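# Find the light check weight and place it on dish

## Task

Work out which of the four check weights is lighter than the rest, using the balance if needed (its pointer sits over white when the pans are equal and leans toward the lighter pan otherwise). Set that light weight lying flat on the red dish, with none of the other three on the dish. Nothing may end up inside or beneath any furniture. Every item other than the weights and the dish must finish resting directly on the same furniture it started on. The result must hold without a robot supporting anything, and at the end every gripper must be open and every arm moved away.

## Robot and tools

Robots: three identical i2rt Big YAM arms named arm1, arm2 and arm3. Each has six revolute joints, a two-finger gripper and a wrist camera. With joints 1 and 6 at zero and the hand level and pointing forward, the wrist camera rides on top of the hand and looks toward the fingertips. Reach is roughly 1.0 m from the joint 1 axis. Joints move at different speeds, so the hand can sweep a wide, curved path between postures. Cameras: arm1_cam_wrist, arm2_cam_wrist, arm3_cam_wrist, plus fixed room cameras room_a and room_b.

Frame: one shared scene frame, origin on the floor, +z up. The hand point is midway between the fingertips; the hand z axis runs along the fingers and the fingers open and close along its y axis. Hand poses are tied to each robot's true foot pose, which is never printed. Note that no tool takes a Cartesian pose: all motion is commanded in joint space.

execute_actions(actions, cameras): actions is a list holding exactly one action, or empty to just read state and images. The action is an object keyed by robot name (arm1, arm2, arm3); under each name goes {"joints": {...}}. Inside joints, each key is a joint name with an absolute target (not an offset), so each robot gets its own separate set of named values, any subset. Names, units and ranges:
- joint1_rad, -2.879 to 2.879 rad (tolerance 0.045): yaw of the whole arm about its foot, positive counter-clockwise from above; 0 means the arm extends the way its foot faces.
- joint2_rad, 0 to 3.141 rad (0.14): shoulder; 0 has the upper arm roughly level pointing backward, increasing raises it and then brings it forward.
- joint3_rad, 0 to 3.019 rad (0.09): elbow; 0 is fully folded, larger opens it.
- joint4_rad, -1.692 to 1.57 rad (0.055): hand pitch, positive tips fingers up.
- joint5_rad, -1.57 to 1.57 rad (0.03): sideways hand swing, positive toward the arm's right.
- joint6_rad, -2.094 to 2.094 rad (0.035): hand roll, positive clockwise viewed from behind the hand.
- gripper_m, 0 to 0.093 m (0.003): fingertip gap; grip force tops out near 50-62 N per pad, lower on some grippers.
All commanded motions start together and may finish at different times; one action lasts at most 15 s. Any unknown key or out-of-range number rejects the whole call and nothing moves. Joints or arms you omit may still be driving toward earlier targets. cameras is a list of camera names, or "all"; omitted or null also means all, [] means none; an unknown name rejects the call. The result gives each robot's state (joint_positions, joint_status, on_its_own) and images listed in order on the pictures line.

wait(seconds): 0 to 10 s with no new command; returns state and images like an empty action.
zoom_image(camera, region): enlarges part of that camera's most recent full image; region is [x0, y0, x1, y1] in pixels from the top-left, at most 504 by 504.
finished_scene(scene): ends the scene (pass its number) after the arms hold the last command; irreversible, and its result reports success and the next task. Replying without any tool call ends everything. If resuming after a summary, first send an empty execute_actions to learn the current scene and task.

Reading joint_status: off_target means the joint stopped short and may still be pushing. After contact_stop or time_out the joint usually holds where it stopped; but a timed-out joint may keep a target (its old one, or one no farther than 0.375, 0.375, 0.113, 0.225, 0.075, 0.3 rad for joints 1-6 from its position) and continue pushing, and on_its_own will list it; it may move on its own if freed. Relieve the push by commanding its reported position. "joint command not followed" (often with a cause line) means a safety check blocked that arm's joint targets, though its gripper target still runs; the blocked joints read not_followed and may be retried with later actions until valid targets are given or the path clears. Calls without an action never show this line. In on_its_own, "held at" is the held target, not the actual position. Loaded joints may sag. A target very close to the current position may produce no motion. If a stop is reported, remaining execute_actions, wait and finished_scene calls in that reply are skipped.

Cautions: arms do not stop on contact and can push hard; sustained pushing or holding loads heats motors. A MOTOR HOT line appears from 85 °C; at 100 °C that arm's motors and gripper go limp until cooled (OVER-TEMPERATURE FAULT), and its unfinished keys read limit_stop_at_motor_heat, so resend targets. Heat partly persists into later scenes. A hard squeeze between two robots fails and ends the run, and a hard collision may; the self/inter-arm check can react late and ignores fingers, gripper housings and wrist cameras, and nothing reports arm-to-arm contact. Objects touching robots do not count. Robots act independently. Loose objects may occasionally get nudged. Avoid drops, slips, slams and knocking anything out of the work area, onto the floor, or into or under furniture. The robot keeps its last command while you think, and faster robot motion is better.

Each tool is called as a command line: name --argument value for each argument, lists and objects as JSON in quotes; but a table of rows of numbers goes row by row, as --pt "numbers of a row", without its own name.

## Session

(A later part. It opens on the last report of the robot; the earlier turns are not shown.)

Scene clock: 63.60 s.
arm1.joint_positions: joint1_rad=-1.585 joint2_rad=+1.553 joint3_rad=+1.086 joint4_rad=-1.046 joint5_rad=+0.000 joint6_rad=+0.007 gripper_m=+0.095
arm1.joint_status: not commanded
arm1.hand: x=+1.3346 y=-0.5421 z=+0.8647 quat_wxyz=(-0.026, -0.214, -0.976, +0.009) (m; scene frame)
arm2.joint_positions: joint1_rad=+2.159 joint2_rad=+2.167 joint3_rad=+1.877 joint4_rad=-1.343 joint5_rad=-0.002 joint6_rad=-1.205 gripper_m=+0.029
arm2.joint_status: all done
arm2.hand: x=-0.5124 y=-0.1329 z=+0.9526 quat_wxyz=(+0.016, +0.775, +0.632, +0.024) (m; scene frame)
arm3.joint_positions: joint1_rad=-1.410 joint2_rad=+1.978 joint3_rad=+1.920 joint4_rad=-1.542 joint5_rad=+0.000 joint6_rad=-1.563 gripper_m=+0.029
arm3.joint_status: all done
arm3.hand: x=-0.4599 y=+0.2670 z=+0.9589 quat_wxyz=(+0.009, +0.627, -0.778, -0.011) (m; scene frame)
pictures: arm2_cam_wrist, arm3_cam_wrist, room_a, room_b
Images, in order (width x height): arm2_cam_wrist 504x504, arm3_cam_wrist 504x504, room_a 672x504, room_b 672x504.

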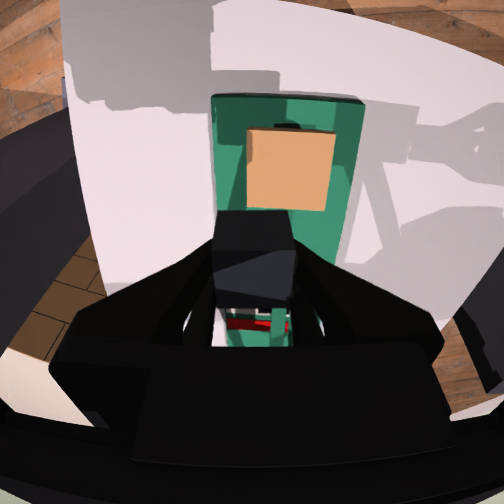

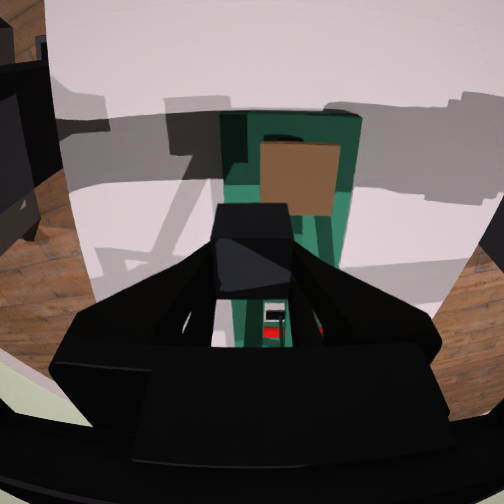

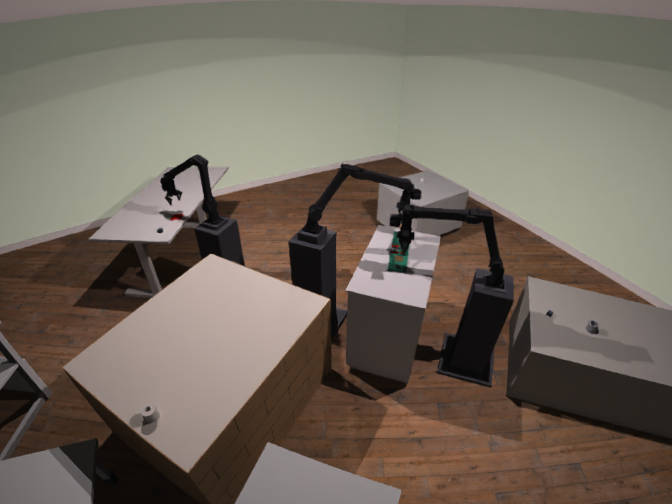

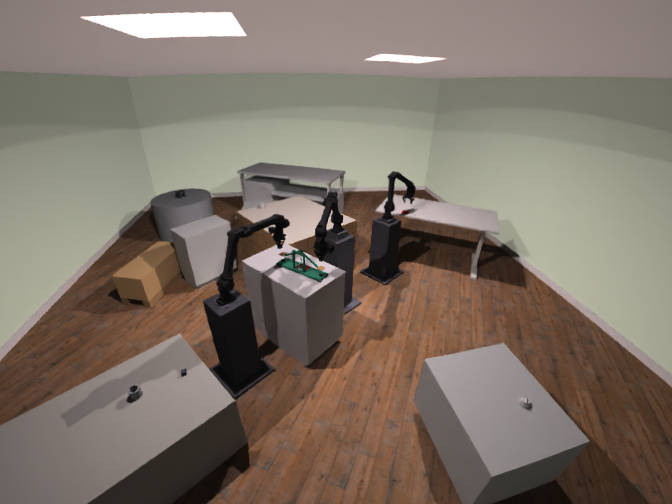

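execute_actions --actions '[{"arm2": {"joints": {"joint2_rad": 2.22, "joint4_rad": -1.225}}, "arm3": {"joints": {"joint1_rad": -1.43, "joint2_rad": 2.06, "joint4_rad": -1.427}}}]' --cameras '["arm2_cam_wrist", "arm3_cam_wrist", "room_b"]'

Scene clock: 69.13 s.
arm1.joint_positions: joint1_rad=-1.585 joint2_rad=+1.553 joint3_rad=+1.086 joint4_rad=-1.046 joint5_rad=+0.000 joint6_rad=+0.007 gripper_m=+0.095
arm1.joint_status: not commanded
arm1.hand: x=+1.3346 y=-0.5421 z=+0.8647 quat_wxyz=(-0.026, -0.214, -0.976, +0.009) (m; scene frame)
arm2.joint_positions: joint1_rad=+2.159 joint2_rad=+2.241 joint3_rad=+1.879 joint4_rad=-1.239 joint5_rad=-0.002 joint6_rad=-1.205 gripper_m=+0.029
arm2.joint_status: all done
arm2.hand: x=-0.5315 y=-0.1362 z=+0.9059 quat_wxyz=(+0.008, +0.775, +0.632, +0.009) (m; scene frame)
arm3.joint_positions: joint1_rad=-1.426 joint2_rad=+2.060 joint3_rad=+1.928 joint4_rad=-1.440 joint5_rad=+0.000 joint6_rad=-1.563 gripper_m=+0.029
arm3.joint_status: all done
arm3.hand: x=-0.4329 y=+0.2507 z=+0.9127 quat_wxyz=(+0.000, +0.621, -0.783, +0.000) (m; scene frame)
pictures: arm2_cam_wrist, arm3_cam_wrist, room_b
Images, in order (width x height): arm2_cam_wrist 504x504, arm3_cam_wrist 504x504, room_b 672x504.

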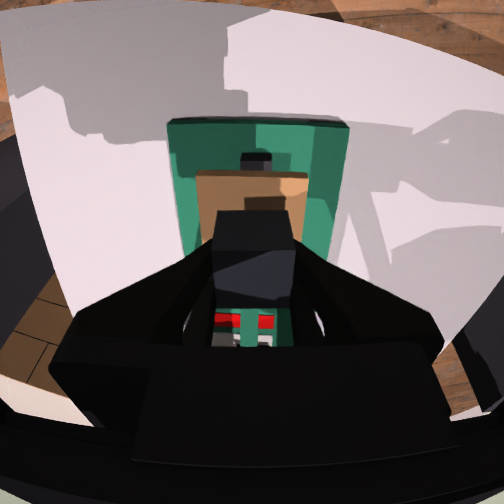

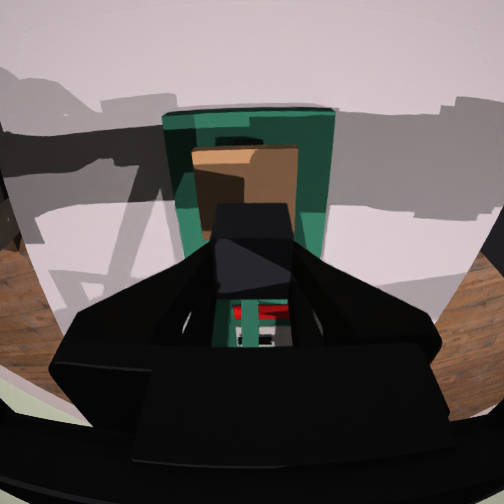

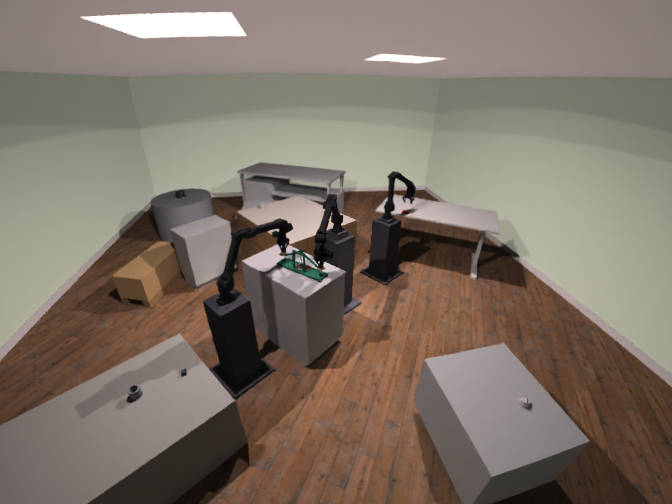

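execute_actions --actions '[{"arm2": {"joints": {"joint2_rad": 2.236}}, "arm3": {"joints": {"joint2_rad": 2.09}}}]' --cameras '["arm2_cam_wrist", "arm3_cam_wrist", "room_b"]'

Scene clock: 71.50 s.
arm1.joint_positions: joint1_rad=-1.585 joint2_rad=+1.553 joint3_rad=+1.086 joint4_rad=-1.046 joint5_rad=+0.000 joint6_rad=+0.007 gripper_m=+0.095
arm1.joint_status: not commanded
arm1.hand: x=+1.3346 y=-0.5421 z=+0.8647 quat_wxyz=(-0.026, -0.214, -0.976, +0.009) (m; scene frame)
arm2.joint_positions: joint1_rad=+2.159 joint2_rad=+2.241 joint3_rad=+1.879 joint4_rad=-1.239 joint5_rad=-0.002 joint6_rad=-1.205 gripper_m=+0.029
arm2.joint_status: all done
arm2.hand: x=-0.5315 y=-0.1362 z=+0.9059 quat_wxyz=(+0.008, +0.775, +0.632, +0.009) (m; scene frame)
arm3.joint_positions: joint1_rad=-1.426 joint2_rad=+2.069 joint3_rad=+1.928 joint4_rad=-1.440 joint5_rad=+0.000 joint6_rad=-1.563 gripper_m=+0.029
arm3.joint_status: all done
arm3.hand: x=-0.4329 y=+0.2507 z=+0.9070 quat_wxyz=(+0.003, +0.621, -0.783, -0.004) (m; scene frame)
pictures: arm2_cam_wrist, arm3_cam_wrist, room_b
Images, in order (width x height): arm2_cam_wrist 504x504, arm3_cam_wrist 504x504, room_b 672x504.

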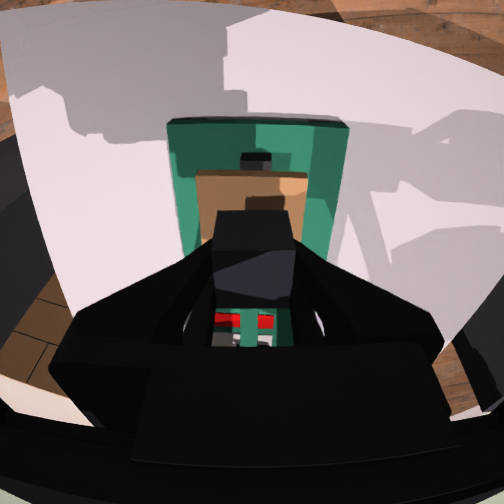

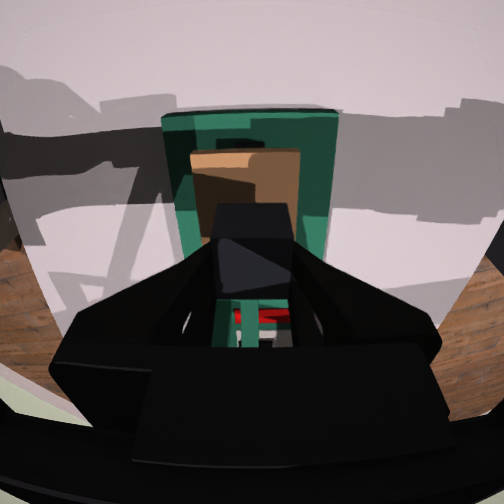

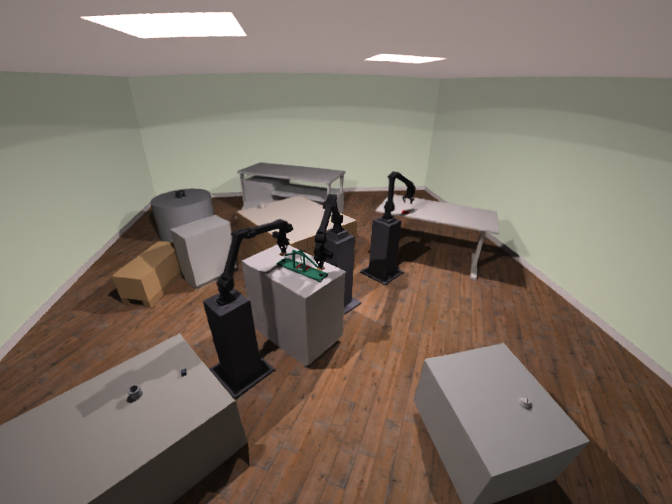

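execute_actions --actions '[{"arm2": {"joints": {"joint2_rad": 2.26}}, "arm3": {"joints": {"joint2_rad": 2.112}}}]' --cameras '["arm2_cam_wrist", "arm3_cam_wrist", "room_b"]'

Scene clock: 72.63 s.
arm1.joint_positions: joint1_rad=-1.585 joint2_rad=+1.553 joint3_rad=+1.086 joint4_rad=-1.046 joint5_rad=+0.000 joint6_rad=+0.007 gripper_m=+0.095
arm1.joint_status: not commanded
arm1.hand: x=+1.3346 y=-0.5421 z=+0.8647 quat_wxyz=(-0.026, -0.214, -0.976, +0.009) (m; scene frame)
arm2.joint_positions: joint1_rad=+2.159 joint2_rad=+2.261 joint3_rad=+1.880 joint4_rad=-1.237 joint5_rad=-0.001 joint6_rad=-1.206 gripper_m=+0.029
arm2.joint_status: all done
arm2.hand: x=-0.5295 y=-0.1358 z=+0.8932 quat_wxyz=(+0.012, +0.775, +0.632, +0.017) (m; scene frame)
arm3.joint_positions: joint1_rad=-1.426 joint2_rad=+2.090 joint3_rad=+1.928 joint4_rad=-1.440 joint5_rad=+0.000 joint6_rad=-1.564 gripper_m=+0.029
arm3.joint_status: all done
arm3.hand: x=-0.4328 y=+0.2508 z=+0.8940 quat_wxyz=(+0.009, +0.622, -0.783, -0.012) (m; scene frame)
pictures: arm2_cam_wrist, arm3_cam_wrist, room_b
Images, in order (width x height): arm2_cam_wrist 504x504, arm3_cam_wrist 504x504, room_b 672x504.

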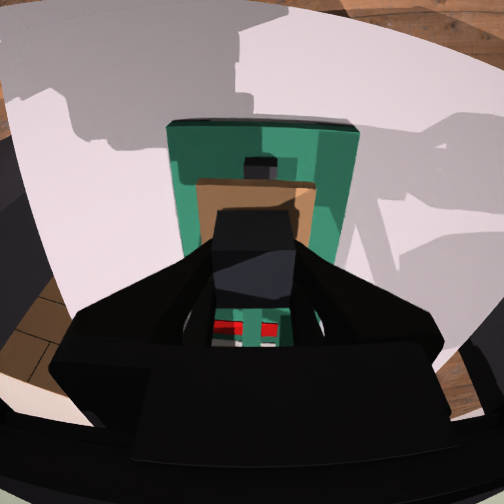

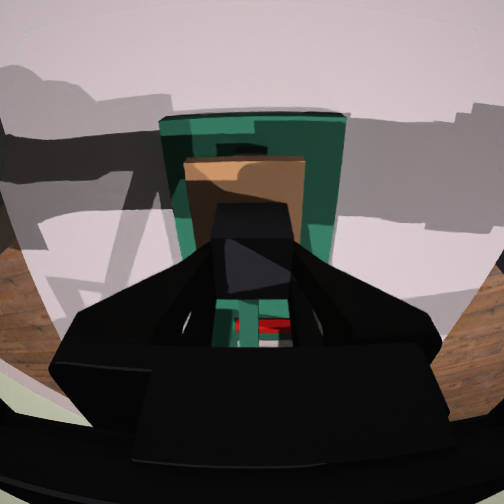

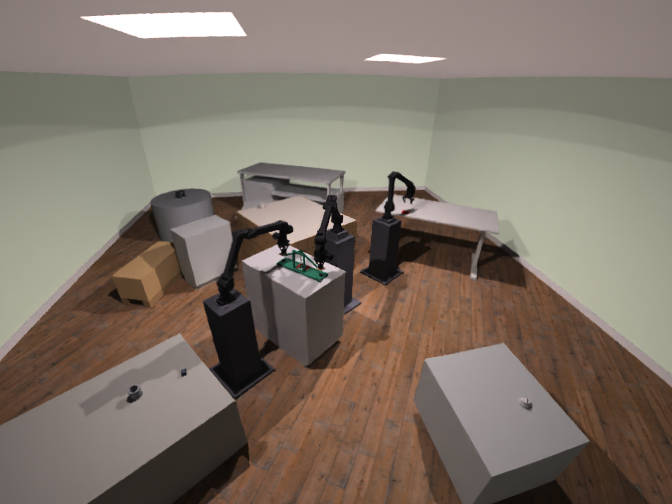

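execute_actions --actions '[{"arm3": {"joints": {"joint1_rad": -1.408}}}]' --cameras '["arm2_cam_wrist", "arm3_cam_wrist"]'

Scene clock: 73.87 s.
arm1.joint_positions: joint1_rad=-1.585 joint2_rad=+1.553 joint3_rad=+1.086 joint4_rad=-1.046 joint5_rad=+0.000 joint6_rad=+0.007 gripper_m=+0.095
arm1.joint_status: not commanded
arm1.hand: x=+1.3346 y=-0.5421 z=+0.8647 quat_wxyz=(-0.026, -0.214, -0.976, +0.009) (m; scene frame)
arm2.joint_positions: joint1_rad=+2.159 joint2_rad=+2.261 joint3_rad=+1.880 joint4_rad=-1.237 joint5_rad=-0.001 joint6_rad=-1.206 gripper_m=+0.029
arm2.joint_status: not commanded
arm2.hand: x=-0.5295 y=-0.1358 z=+0.8932 quat_wxyz=(+0.012, +0.775, +0.632, +0.017) (m; scene frame)
arm3.joint_positions: joint1_rad=-1.425 joint2_rad=+2.090 joint3_rad=+1.928 joint4_rad=-1.440 joint5_rad=+0.002 joint6_rad=-1.564 gripper_m=+0.029
arm3.joint_status: all done
arm3.hand: x=-0.4327 y=+0.2513 z=+0.8940 quat_wxyz=(+0.010, +0.622, -0.783, -0.011) (m; scene frame)
pictures: arm2_cam_wrist, arm3_cam_wrist
Images, in order (width x height): arm2_cam_wrist 504x504, arm3_cam_wrist 504x504.

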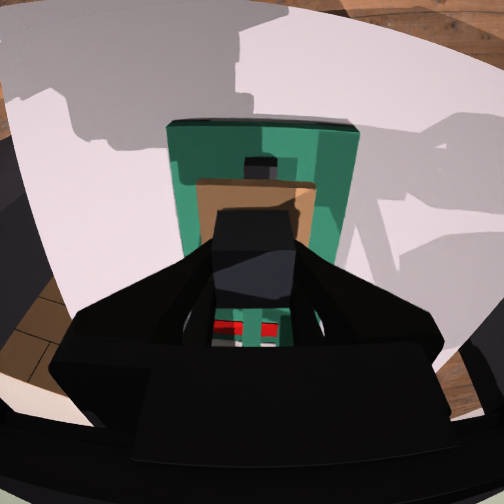

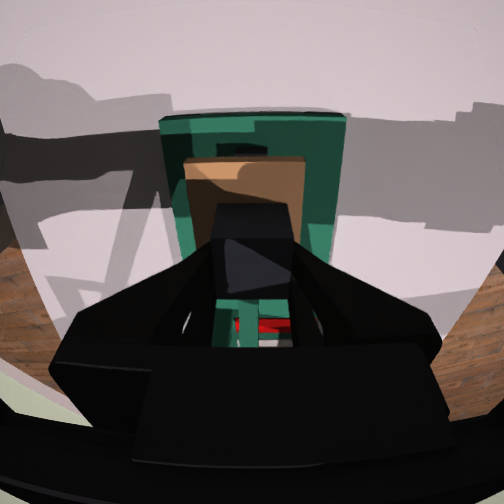

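execute_actions --actions '[{"arm2": {"joints": {"gripper_m": 0.08}}, "arm3": {"joints": {"joint1_rad": -1.425, "gripper_m": 0.08}}}]' --cameras '["arm2_cam_wrist", "arm3_cam_wrist", "room_a", "room_b"]'

Scene clock: 74.90 s.
arm1.joint_positions: joint1_rad=-1.585 joint2_rad=+1.553 joint3_rad=+1.086 joint4_rad=-1.046 joint5_rad=+0.000 joint6_rad=+0.007 gripper_m=+0.095
arm1.joint_status: not commanded
arm1.hand: x=+1.3346 y=-0.5421 z=+0.8647 quat_wxyz=(-0.026, -0.214, -0.976, +0.009) (m; scene frame)
arm2.joint_positions: joint1_rad=+2.159 joint2_rad=+2.261 joint3_rad=+1.880 joint4_rad=-1.237 joint5_rad=-0.001 joint6_rad=-1.206 gripper_m=+0.080
arm2.joint_status: all done
arm2.hand: x=-0.5295 y=-0.1358 z=+0.8932 quat_wxyz=(+0.012, +0.775, +0.632, +0.017) (m; scene frame)
arm3.joint_positions: joint1_rad=-1.425 joint2_rad=+2.090 joint3_rad=+1.928 joint4_rad=-1.440 joint5_rad=+0.002 joint6_rad=-1.564 gripper_m=+0.080
arm3.joint_status: all done
arm3.hand: x=-0.4327 y=+0.2513 z=+0.8940 quat_wxyz=(+0.010, +0.622, -0.783, -0.011) (m; scene frame)
pictures: arm2_cam_wrist, arm3_cam_wrist, room_a, room_b
Images, in order (width x height): arm2_cam_wrist 504x504, arm3_cam_wrist 504x504, room_a 672x504, room_b 672x504.

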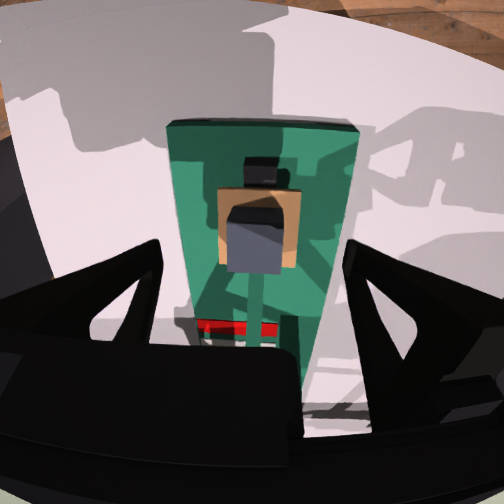

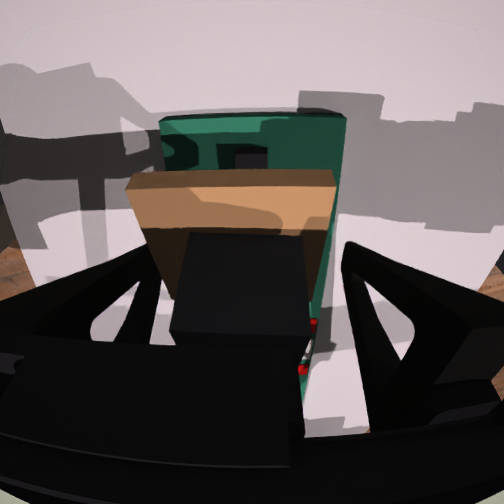

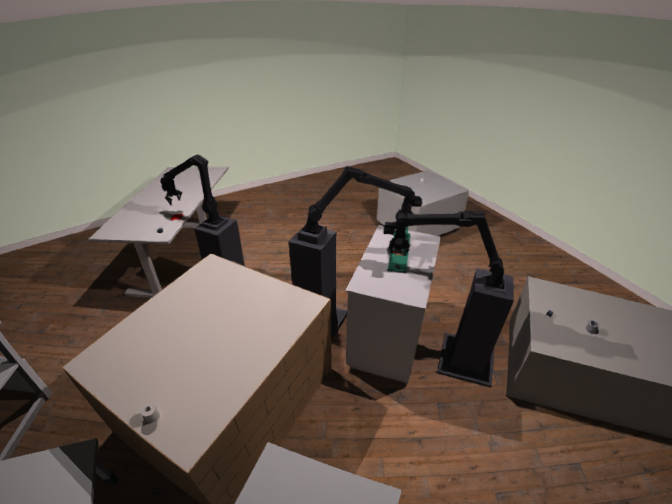

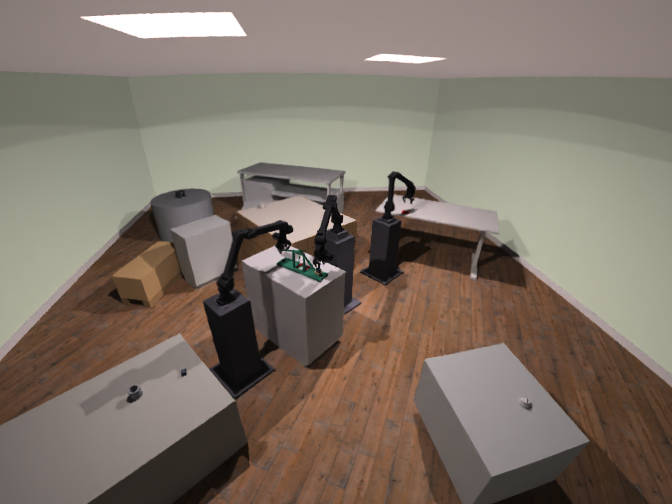

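execute_actions --actions '[{"arm1": {"joints": {"joint1_rad": 0.35, "joint3_rad": 1.53, "joint4_rad": -1.2}}, "arm2": {"joints": {"joint2_rad": 1.93, "joint4_rad": -1.5, "joint6_rad": -1.85}}, "arm3": {"joints": {"joint1_rad": -0.5, "joint2_rad": 1.5, "gripper_m": 0.093}}}]'

Scene clock: 81.50 s.
arm1.joint_positions: joint1_rad=+0.358 joint2_rad=+1.573 joint3_rad=+1.508 joint4_rad=-1.185 joint5_rad=+0.000 joint6_rad=+0.005 gripper_m=+0.095
arm1.joint_status: all done
arm1.hand: x=+0.9651 y=+0.1879 z=+1.0205 quat_wxyz=(-0.112, +0.678, -0.718, -0.110) (m; scene frame)
arm2.joint_positions: joint1_rad=+2.159 joint2_rad=+1.937 joint3_rad=+1.920 joint4_rad=-1.487 joint5_rad=-0.001 joint6_rad=-1.840 gripper_m=+0.080
arm2.joint_status: all done
arm2.hand: x=-0.4899 y=-0.1286 z=+1.1091 quat_wxyz=(-0.025, +0.539, +0.842, -0.026) (m; scene frame)
arm3.joint_positions: joint1_rad=-0.504 joint2_rad=+1.505 joint3_rad=+1.964 joint4_rad=-1.426 joint5_rad=-0.003 joint6_rad=-1.564 gripper_m=+0.093
arm3.joint_status: all done
arm3.hand: x=-0.6378 y=+0.7439 z=+1.2557 quat_wxyz=(-0.271, +0.864, -0.405, +0.123) (m; scene frame)
pictures: arm1_cam_wrist, arm2_cam_wrist, arm3_cam_wrist, room_a, room_b
Images, in order (width x height): arm1_cam_wrist 504x504, arm2_cam_wrist 504x504, arm3_cam_wrist 504x504, room_a 672x504, room_b 672x504.

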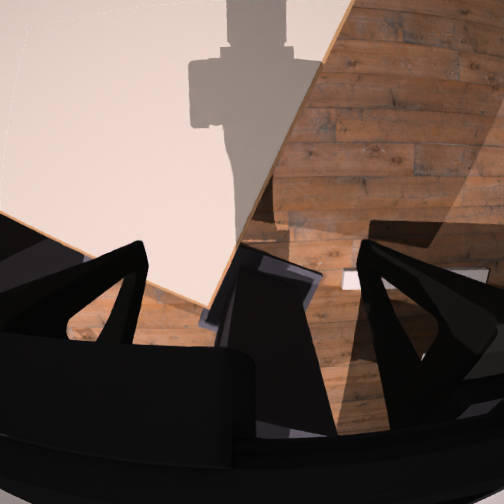

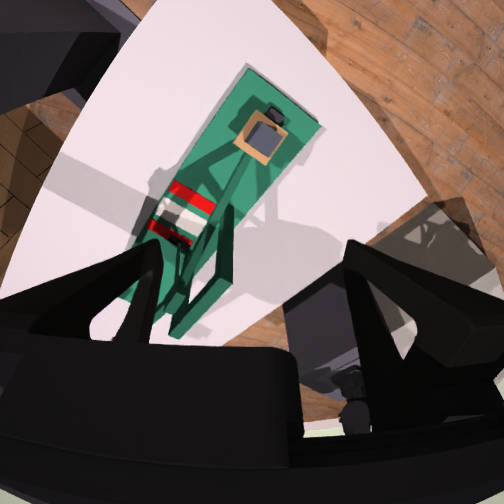

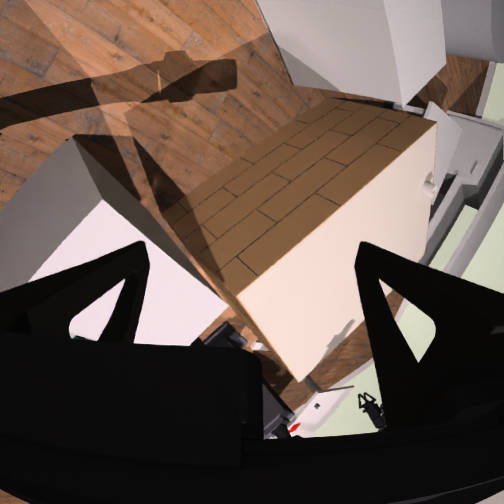

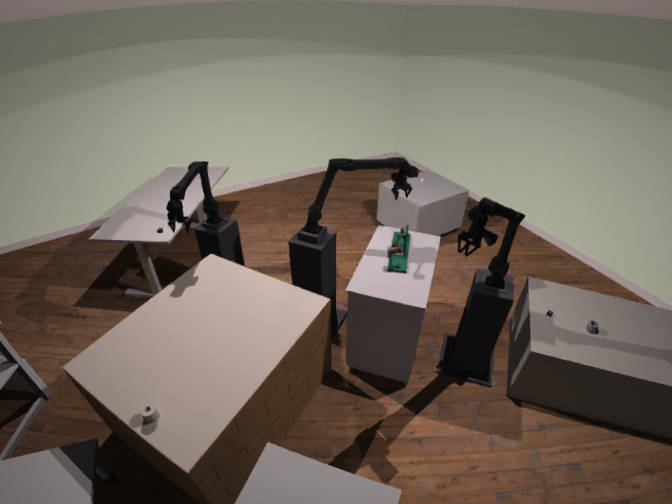

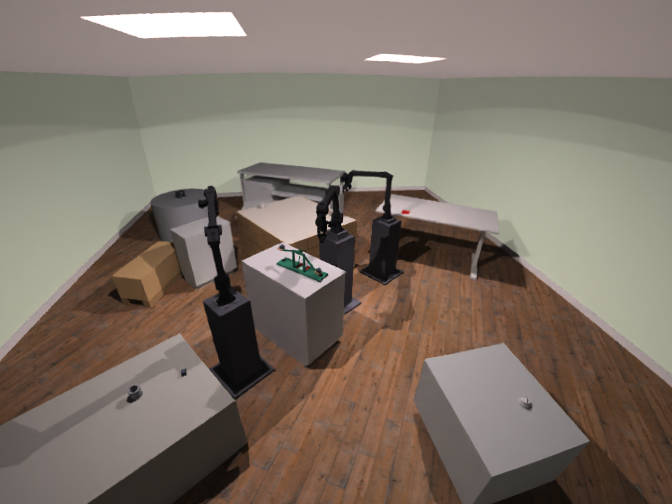

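zoom_image --camera "room_b" --region '[260, 230, 350, 295]'

zoom_image --camera "room_a" --region '[360, 215, 440, 285]'

Region (260, 230, 350, 295) of room_b's 672x504 image, scaled by 5.600, with more detail than that image has.

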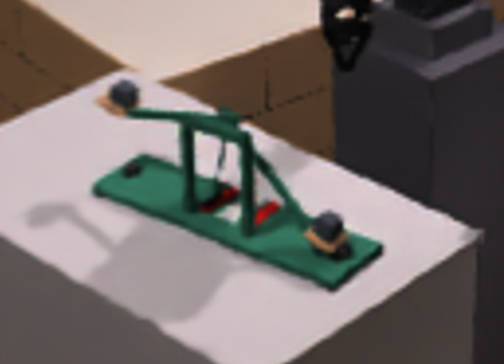

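Region (360, 215, 440, 285) of room_a's 672x504 image, scaled by 6.300, with more detail than that image has; it fills the top 441 rows of this view, and the rest is white.

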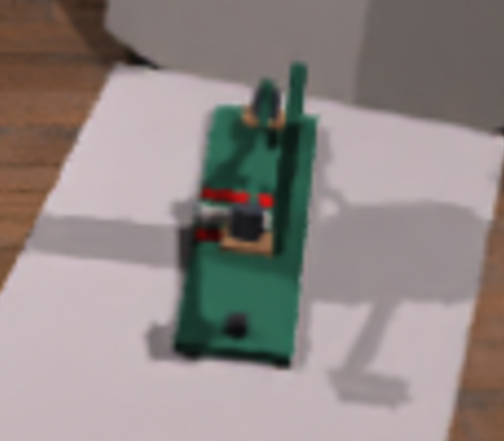

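execute_actions --actions '[{"arm2": {"joints": {"joint1_rad": 1.568, "joint2_rad": 1.975, "joint3_rad": 1.775, "joint4_rad": -1.262, "joint5_rad": 0.24, "joint6_rad": -1.80}}}]' --cameras '["arm2_cam_wrist", "room_a", "room_b"]'

Scene clock: 84.80 s.
arm1.joint_positions: joint1_rad=+0.358 joint2_rad=+1.573 joint3_rad=+1.508 joint4_rad=-1.185 joint5_rad=+0.000 joint6_rad=+0.005 gripper_m=+0.095
arm1.joint_status: not commanded
arm1.hand: x=+0.9651 y=+0.1879 z=+1.0205 quat_wxyz=(-0.112, +0.678, -0.718, -0.110) (m; scene frame)
arm2.joint_positions: joint1_rad=+1.568 joint2_rad=+1.995 joint3_rad=+1.781 joint4_rad=-1.273 joint5_rad=+0.241 joint6_rad=-1.809 gripper_m=+0.080
arm2.joint_status: all done
arm2.hand: x=-0.4382 y=+0.2714 z=+1.0259 quat_wxyz=(-0.090, +0.768, +0.628, +0.087) (m; scene frame)
arm3.joint_positions: joint1_rad=-0.504 joint2_rad=+1.505 joint3_rad=+1.964 joint4_rad=-1.426 joint5_rad=-0.003 joint6_rad=-1.564 gripper_m=+0.093
arm3.joint_status: not commanded
arm3.hand: x=-0.6378 y=+0.7439 z=+1.2557 quat_wxyz=(-0.271, +0.864, -0.405, +0.123) (m; scene frame)
pictures: arm2_cam_wrist, room_a, room_b
Images, in order (width x height): arm2_cam_wrist 504x504, room_a 672x504, room_b 672x504.

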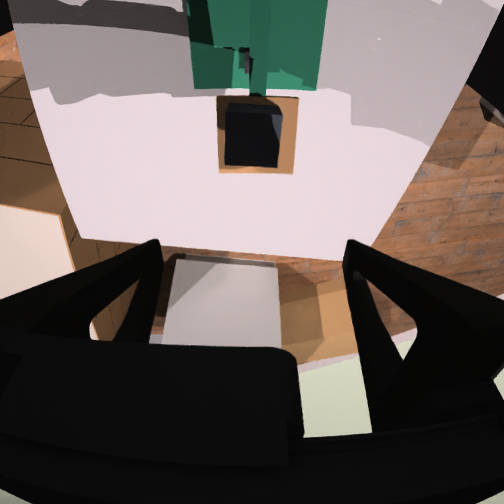

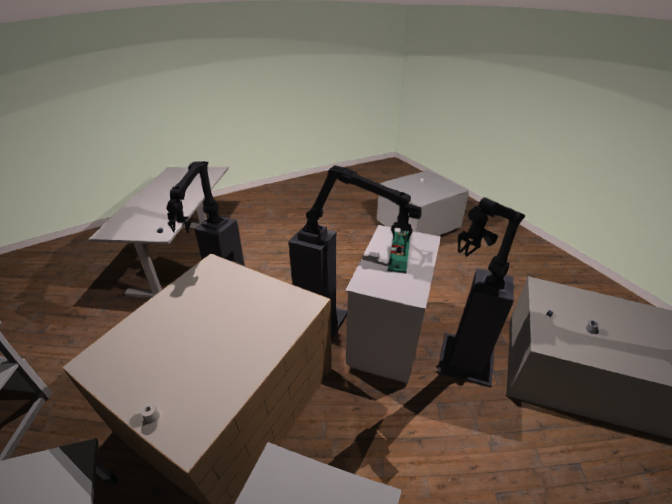

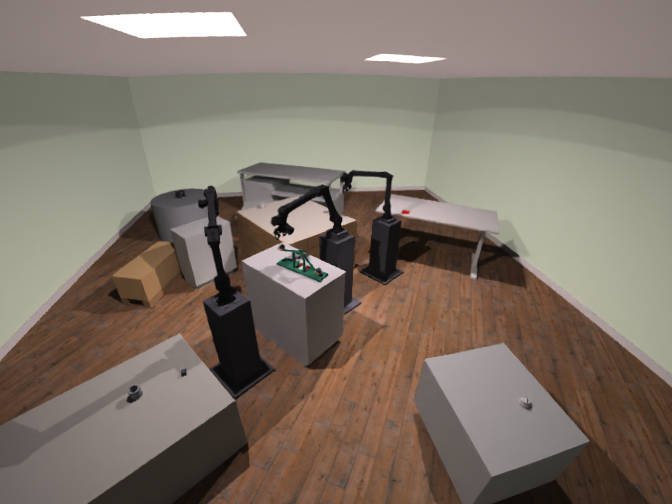

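zoom_image --camera "arm2_cam_wrist" --region '[192, 70, 318, 196]'

Region (192, 70, 318, 196) of arm2_cam_wrist's 504x504 image, scaled by 4.000, with more detail than that image has.

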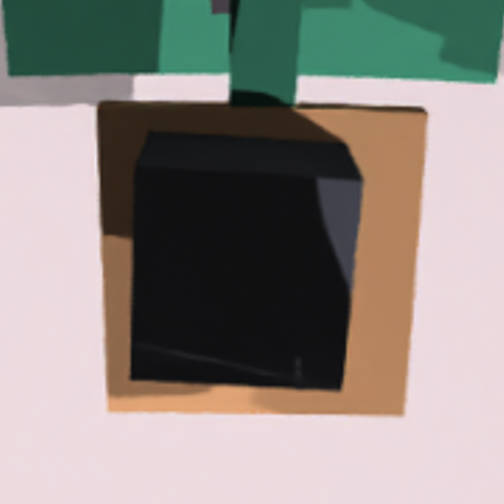

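execute_actions --actions '[{"arm2": {"joints": {"joint1_rad": 1.6, "joint2_rad": 2.038, "joint3_rad": 1.662, "joint4_rad": -1.086}}}]' --cameras '["arm2_cam_wrist", "room_b"]'

Scene clock: 88.10 s.
arm1.joint_positions: joint1_rad=+0.358 joint2_rad=+1.573 joint3_rad=+1.508 joint4_rad=-1.185 joint5_rad=+0.000 joint6_rad=+0.005 gripper_m=+0.095
arm1.joint_status: not commanded
arm1.hand: x=+0.9651 y=+0.1879 z=+1.0205 quat_wxyz=(-0.112, +0.678, -0.718, -0.110) (m; scene frame)
arm2.joint_positions: joint1_rad=+1.592 joint2_rad=+2.049 joint3_rad=+1.663 joint4_rad=-1.102 joint5_rad=+0.241 joint6_rad=-1.809 gripper_m=+0.080
arm2.joint_status: all done
arm2.hand: x=-0.4433 y=+0.2569 z=+0.9516 quat_wxyz=(-0.091, +0.760, +0.637, +0.086) (m; scene frame)
arm3.joint_positions: joint1_rad=-0.504 joint2_rad=+1.505 joint3_rad=+1.964 joint4_rad=-1.426 joint5_rad=-0.003 joint6_rad=-1.564 gripper_m=+0.093
arm3.joint_status: not commanded
arm3.hand: x=-0.6378 y=+0.7439 z=+1.2557 quat_wxyz=(-0.271, +0.864, -0.405, +0.123) (m; scene frame)
pictures: arm2_cam_wrist, room_b
Images, in order (width x height): arm2_cam_wrist 504x504, room_b 672x504.

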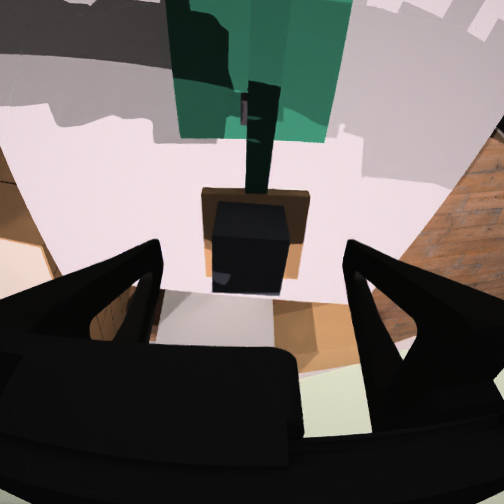

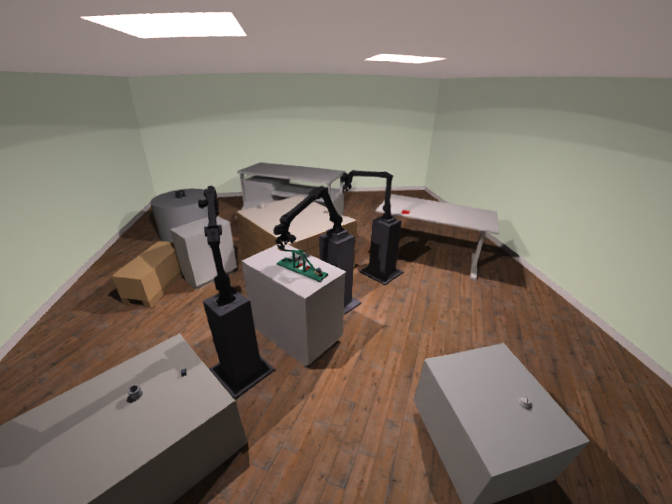

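execute_actions --actions '[{"arm2": {"joints": {"joint2_rad": 2.066, "joint6_rad": -1.75, "gripper_m": 0.018}}}]' --cameras '["arm2_cam_wrist"]'

Scene clock: 89.43 s.
arm1.joint_positions: joint1_rad=+0.358 joint2_rad=+1.573 joint3_rad=+1.508 joint4_rad=-1.185 joint5_rad=+0.000 joint6_rad=+0.005 gripper_m=+0.095
arm1.joint_status: not commanded
arm1.hand: x=+0.9651 y=+0.1879 z=+1.0205 quat_wxyz=(-0.112, +0.678, -0.718, -0.110) (m; scene frame)
arm2.joint_positions: joint1_rad=+1.592 joint2_rad=+2.051 joint3_rad=+1.663 joint4_rad=-1.101 joint5_rad=+0.241 joint6_rad=-1.762 gripper_m=+0.028
arm2.joint_status: gripper_m off_target (ended at +0.028, target +0.018); the others done
arm2.hand: x=-0.4432 y=+0.2568 z=+0.9499 quat_wxyz=(-0.092, +0.775, +0.619, +0.084) (m; scene frame)
arm3.joint_positions: joint1_rad=-0.504 joint2_rad=+1.505 joint3_rad=+1.964 joint4_rad=-1.426 joint5_rad=-0.003 joint6_rad=-1.564 gripper_m=+0.093
arm3.joint_status: not commanded
arm3.hand: x=-0.6378 y=+0.7439 z=+1.2557 quat_wxyz=(-0.271, +0.864, -0.405, +0.123) (m; scene frame)
pictures: arm2_cam_wrist
Images, in order (width x height): arm2_cam_wrist 504x504.

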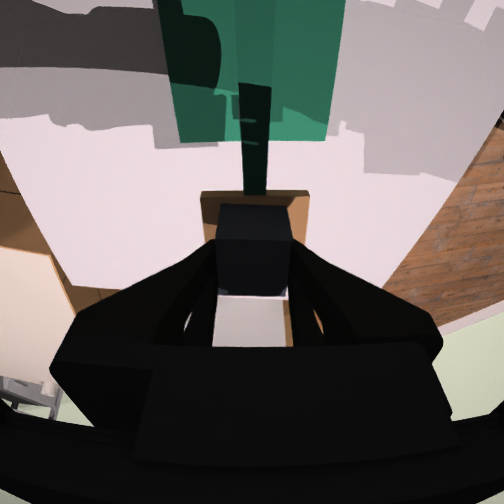

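zoom_image --camera "arm2_cam_wrist" --region '[172, 180, 332, 340]'

Region (172, 180, 332, 340) of arm2_cam_wrist's 504x504 image, scaled by 3.150, with more detail than that image has.

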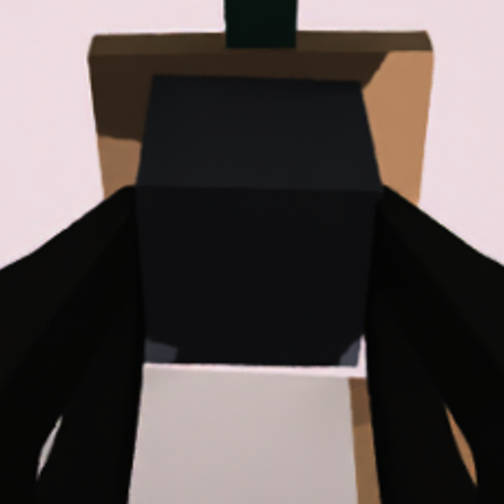

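execute_actions --actions '[{"arm1": {"joints": {"joint1_rad": 0.0}}, "arm2": {"joints": {"joint1_rad": -0.75, "joint2_rad": 1.93, "joint4_rad": -1.2, "joint5_rad": 0.0, "joint6_rad": -1.57}}}]' --cameras '["arm2_cam_wrist", "room_a"]'

Scene clock: 100.27 s.
arm1.joint_positions: joint1_rad=-0.006 joint2_rad=+1.573 joint3_rad=+1.508 joint4_rad=-1.185 joint5_rad=+0.001 joint6_rad=+0.005 gripper_m=+0.095
arm1.joint_status: all done
arm1.hand: x=+1.1582 y=+0.1418 z=+1.0199 quat_wxyz=(-0.130, +0.537, -0.829, -0.086) (m; scene frame)
arm2.joint_positions: joint1_rad=-0.761 joint2_rad=+1.941 joint3_rad=+1.661 joint4_rad=-1.187 joint5_rad=+0.002 joint6_rad=-1.578 gripper_m=+0.028
arm2.joint_status: all done
arm2.hand: x=+0.6904 y=+0.2017 z=+1.0032 quat_wxyz=(-0.039, +0.830, -0.555, +0.029) (m; scene frame)
arm3.joint_positions: joint1_rad=-0.504 joint2_rad=+1.505 joint3_rad=+1.964 joint4_rad=-1.426 joint5_rad=-0.003 joint6_rad=-1.564 gripper_m=+0.093
arm3.joint_status: not commanded
arm3.hand: x=-0.6378 y=+0.7439 z=+1.2557 quat_wxyz=(-0.271, +0.864, -0.405, +0.123) (m; scene frame)
pictures: arm2_cam_wrist, room_a
Images, in order (width x height): arm2_cam_wrist 504x504, room_a 672x504.

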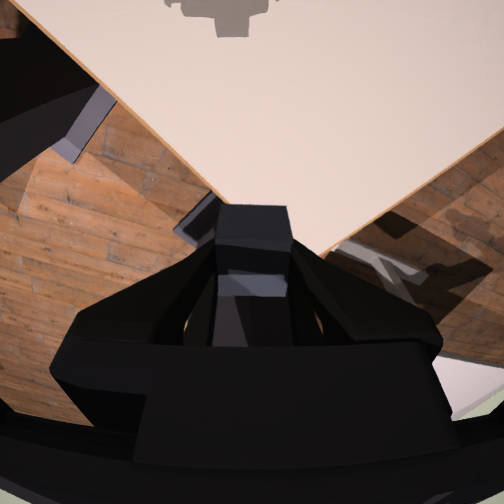

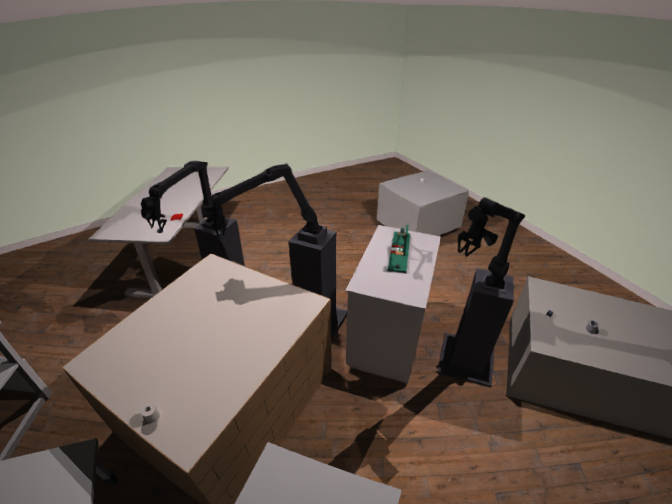

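execute_actions --actions '[{"arm2": {"joints": {"joint2_rad": 2.352, "joint4_rad": -0.835}}}]' --cameras '["arm2_cam_wrist"]'

Scene clock: 101.93 s.
arm1.joint_positions: joint1_rad=-0.006 joint2_rad=+1.573 joint3_rad=+1.508 joint4_rad=-1.185 joint5_rad=+0.001 joint6_rad=+0.005 gripper_m=+0.095
arm1.joint_status: not commanded
arm1.hand: x=+1.1582 y=+0.1418 z=+1.0199 quat_wxyz=(-0.130, +0.537, -0.829, -0.086) (m; scene frame)
arm2.joint_positions: joint1_rad=-0.761 joint2_rad=+2.362 joint3_rad=+1.655 joint4_rad=-0.848 joint5_rad=+0.002 joint6_rad=-1.578 gripper_m=+0.029
arm2.joint_status: all done
arm2.hand: x=+0.7066 y=+0.2080 z=+0.7490 quat_wxyz=(-0.003, +0.831, -0.556, +0.005) (m; scene frame)
arm3.joint_positions: joint1_rad=-0.504 joint2_rad=+1.505 joint3_rad=+1.964 joint4_rad=-1.426 joint5_rad=-0.003 joint6_rad=-1.564 gripper_m=+0.093
arm3.joint_status: not commanded
arm3.hand: x=-0.6378 y=+0.7439 z=+1.2557 quat_wxyz=(-0.271, +0.864, -0.405, +0.123) (m; scene frame)
pictures: arm2_cam_wrist
Images, in order (width x height): arm2_cam_wrist 504x504.

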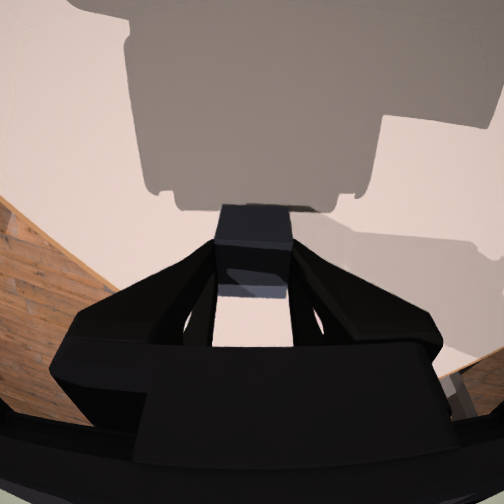

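execute_actions --actions '[{"arm2": {"joints": {"joint2_rad": 2.39}}}]' --cameras '["arm2_cam_wrist"]'

Scene clock: 103.07 s.
arm1.joint_positions: joint1_rad=-0.006 joint2_rad=+1.573 joint3_rad=+1.508 joint4_rad=-1.185 joint5_rad=+0.001 joint6_rad=+0.005 gripper_m=+0.095
arm1.joint_status: not commanded
arm1.hand: x=+1.1582 y=+0.1418 z=+1.0199 quat_wxyz=(-0.130, +0.537, -0.829, -0.086) (m; scene frame)
arm2.joint_positions: joint1_rad=-0.761 joint2_rad=+2.383 joint3_rad=+1.655 joint4_rad=-0.845 joint5_rad=+0.001 joint6_rad=-1.578 gripper_m=+0.029
arm2.joint_status: all done
arm2.hand: x=+0.7016 y=+0.2060 z=+0.7363 quat_wxyz=(+0.004, +0.831, -0.556, -0.001) (m; scene frame)
arm3.joint_positions: joint1_rad=-0.504 joint2_rad=+1.505 joint3_rad=+1.964 joint4_rad=-1.426 joint5_rad=-0.003 joint6_rad=-1.564 gripper_m=+0.093
arm3.joint_status: not commanded
arm3.hand: x=-0.6378 y=+0.7439 z=+1.2557 quat_wxyz=(-0.271, +0.864, -0.405, +0.123) (m; scene frame)
pictures: arm2_cam_wrist
Images, in order (width x height): arm2_cam_wrist 504x504.

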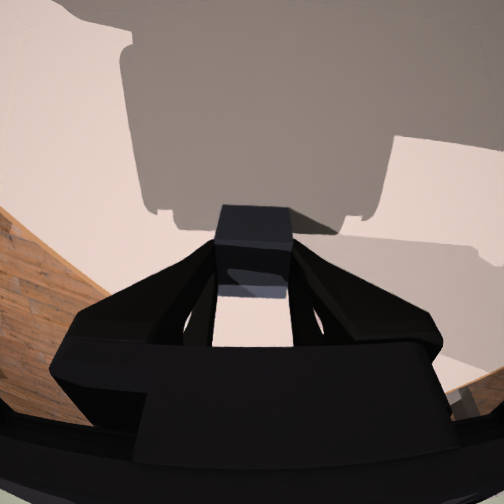

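execute_actions --actions '[{"arm1": {"joints": {"joint3_rad": 1.635}}, "arm2": {"joints": {"gripper_m": 0.06}}}]' --cameras '["arm2_cam_wrist"]'

Scene clock: 105.20 s.
arm1.joint_positions: joint1_rad=-0.006 joint2_rad=+1.566 joint3_rad=+1.598 joint4_rad=-1.188 joint5_rad=+0.001 joint6_rad=+0.005 gripper_m=+0.095
arm1.joint_status: all done
arm1.hand: x=+1.1663 y=+0.1599 z=+1.0652 quat_wxyz=(-0.169, +0.533, -0.822, -0.111) (m; scene frame)
arm2.joint_positions: joint1_rad=-0.761 joint2_rad=+2.383 joint3_rad=+1.655 joint4_rad=-0.845 joint5_rad=+0.001 joint6_rad=-1.578 gripper_m=+0.060
arm2.joint_status: all done
arm2.hand: x=+0.7014 y=+0.2059 z=+0.7358 quat_wxyz=(+0.004, +0.831, -0.556, -0.001) (m; scene frame)
arm3.joint_positions: joint1_rad=-0.504 joint2_rad=+1.505 joint3_rad=+1.964 joint4_rad=-1.426 joint5_rad=-0.003 joint6_rad=-1.564 gripper_m=+0.093
arm3.joint_status: not commanded
arm3.hand: x=-0.6378 y=+0.7439 z=+1.2557 quat_wxyz=(-0.271, +0.864, -0.405, +0.123) (m; scene frame)
pictures: arm2_cam_wrist
Images, in order (width x height): arm2_cam_wrist 504x504.

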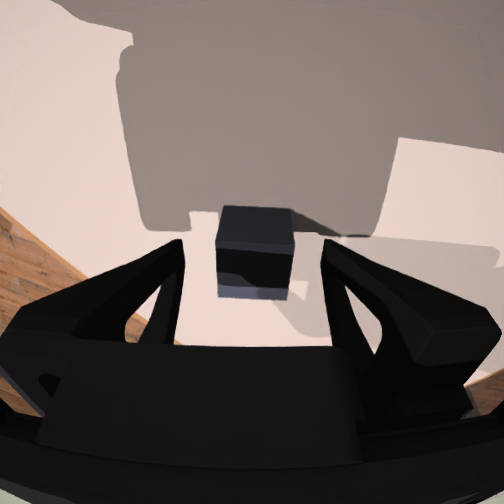

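execute_actions --actions '[{"arm1": {"joints": {"joint1_rad": 0.797, "joint2_rad": 2.07, "joint4_rad": -1.03}}, "arm2": {"joints": {"joint1_rad": 0.6, "joint2_rad": 1.5, "joint4_rad": -1.3}}}]' --cameras '["arm1_cam_wrist", "room_a"]'

Scene clock: 107.90 s.
arm1.joint_positions: joint1_rad=+0.792 joint2_rad=+2.064 joint3_rad=+1.616 joint4_rad=-1.036 joint5_rad=-0.002 joint6_rad=+0.004 gripper_m=+0.095
arm1.joint_status: all done
arm1.hand: x=+0.7013 y=+0.2193 z=+0.7919 quat_wxyz=(-0.020, +0.827, -0.561, -0.037) (m; scene frame)
arm2.joint_positions: joint1_rad=+0.601 joint2_rad=+1.494 joint3_rad=+1.655 joint4_rad=-1.286 joint5_rad=-0.002 joint6_rad=-1.576 gripper_m=+0.060
arm2.joint_status: all done
arm2.hand: x=+0.0261 y=+0.5075 z=+1.2492 quat_wxyz=(-0.219, +0.972, +0.089, -0.022) (m; scene frame)
arm3.joint_positions: joint1_rad=-0.504 joint2_rad=+1.505 joint3_rad=+1.964 joint4_rad=-1.426 joint5_rad=-0.003 joint6_rad=-1.564 gripper_m=+0.093
arm3.joint_status: not commanded
arm3.hand: x=-0.6378 y=+0.7439 z=+1.2557 quat_wxyz=(-0.271, +0.864, -0.405, +0.123) (m; scene frame)
pictures: arm1_cam_wrist, room_a
Images, in order (width x height): arm1_cam_wrist 504x504, room_a 672x504.

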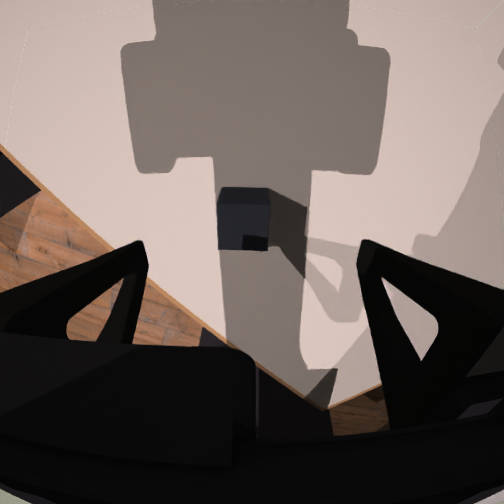

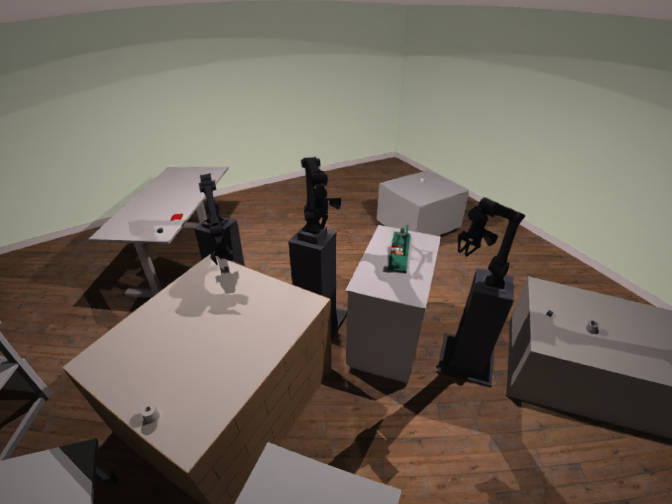

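execute_actions --actions '[{"arm1": {"joints": {"joint1_rad": 0.81, "joint2_rad": 2.172, "joint4_rad": -1.01, "gripper_m": 0.06}}}]' --cameras '["arm1_cam_wrist"]'

Scene clock: 109.33 s.
arm1.joint_positions: joint1_rad=+0.800 joint2_rad=+2.172 joint3_rad=+1.616 joint4_rad=-1.023 joint5_rad=-0.002 joint6_rad=+0.004 gripper_m=+0.060
arm1.joint_status: all done
arm1.hand: x=+0.7010 y=+0.2059 z=+0.7277 quat_wxyz=(+0.007, +0.830, -0.558, +0.003) (m; scene frame)
arm2.joint_positions: joint1_rad=+0.601 joint2_rad=+1.494 joint3_rad=+1.655 joint4_rad=-1.286 joint5_rad=-0.002 joint6_rad=-1.576 gripper_m=+0.060
arm2.joint_status: not commanded
arm2.hand: x=+0.0261 y=+0.5075 z=+1.2492 quat_wxyz=(-0.219, +0.972, +0.089, -0.022) (m; scene frame)
arm3.joint_positions: joint1_rad=-0.504 joint2_rad=+1.505 joint3_rad=+1.964 joint4_rad=-1.426 joint5_rad=-0.003 joint6_rad=-1.564 gripper_m=+0.093
arm3.joint_status: not commanded
arm3.hand: x=-0.6378 y=+0.7439 z=+1.2557 quat_wxyz=(-0.271, +0.864, -0.405, +0.123) (m; scene frame)
pictures: arm1_cam_wrist
Images, in order (width x height): arm1_cam_wrist 504x504.

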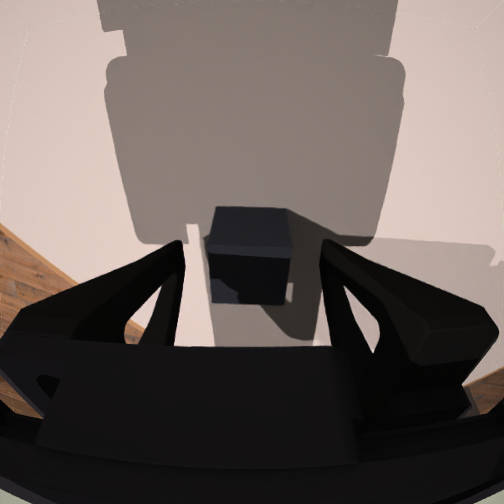

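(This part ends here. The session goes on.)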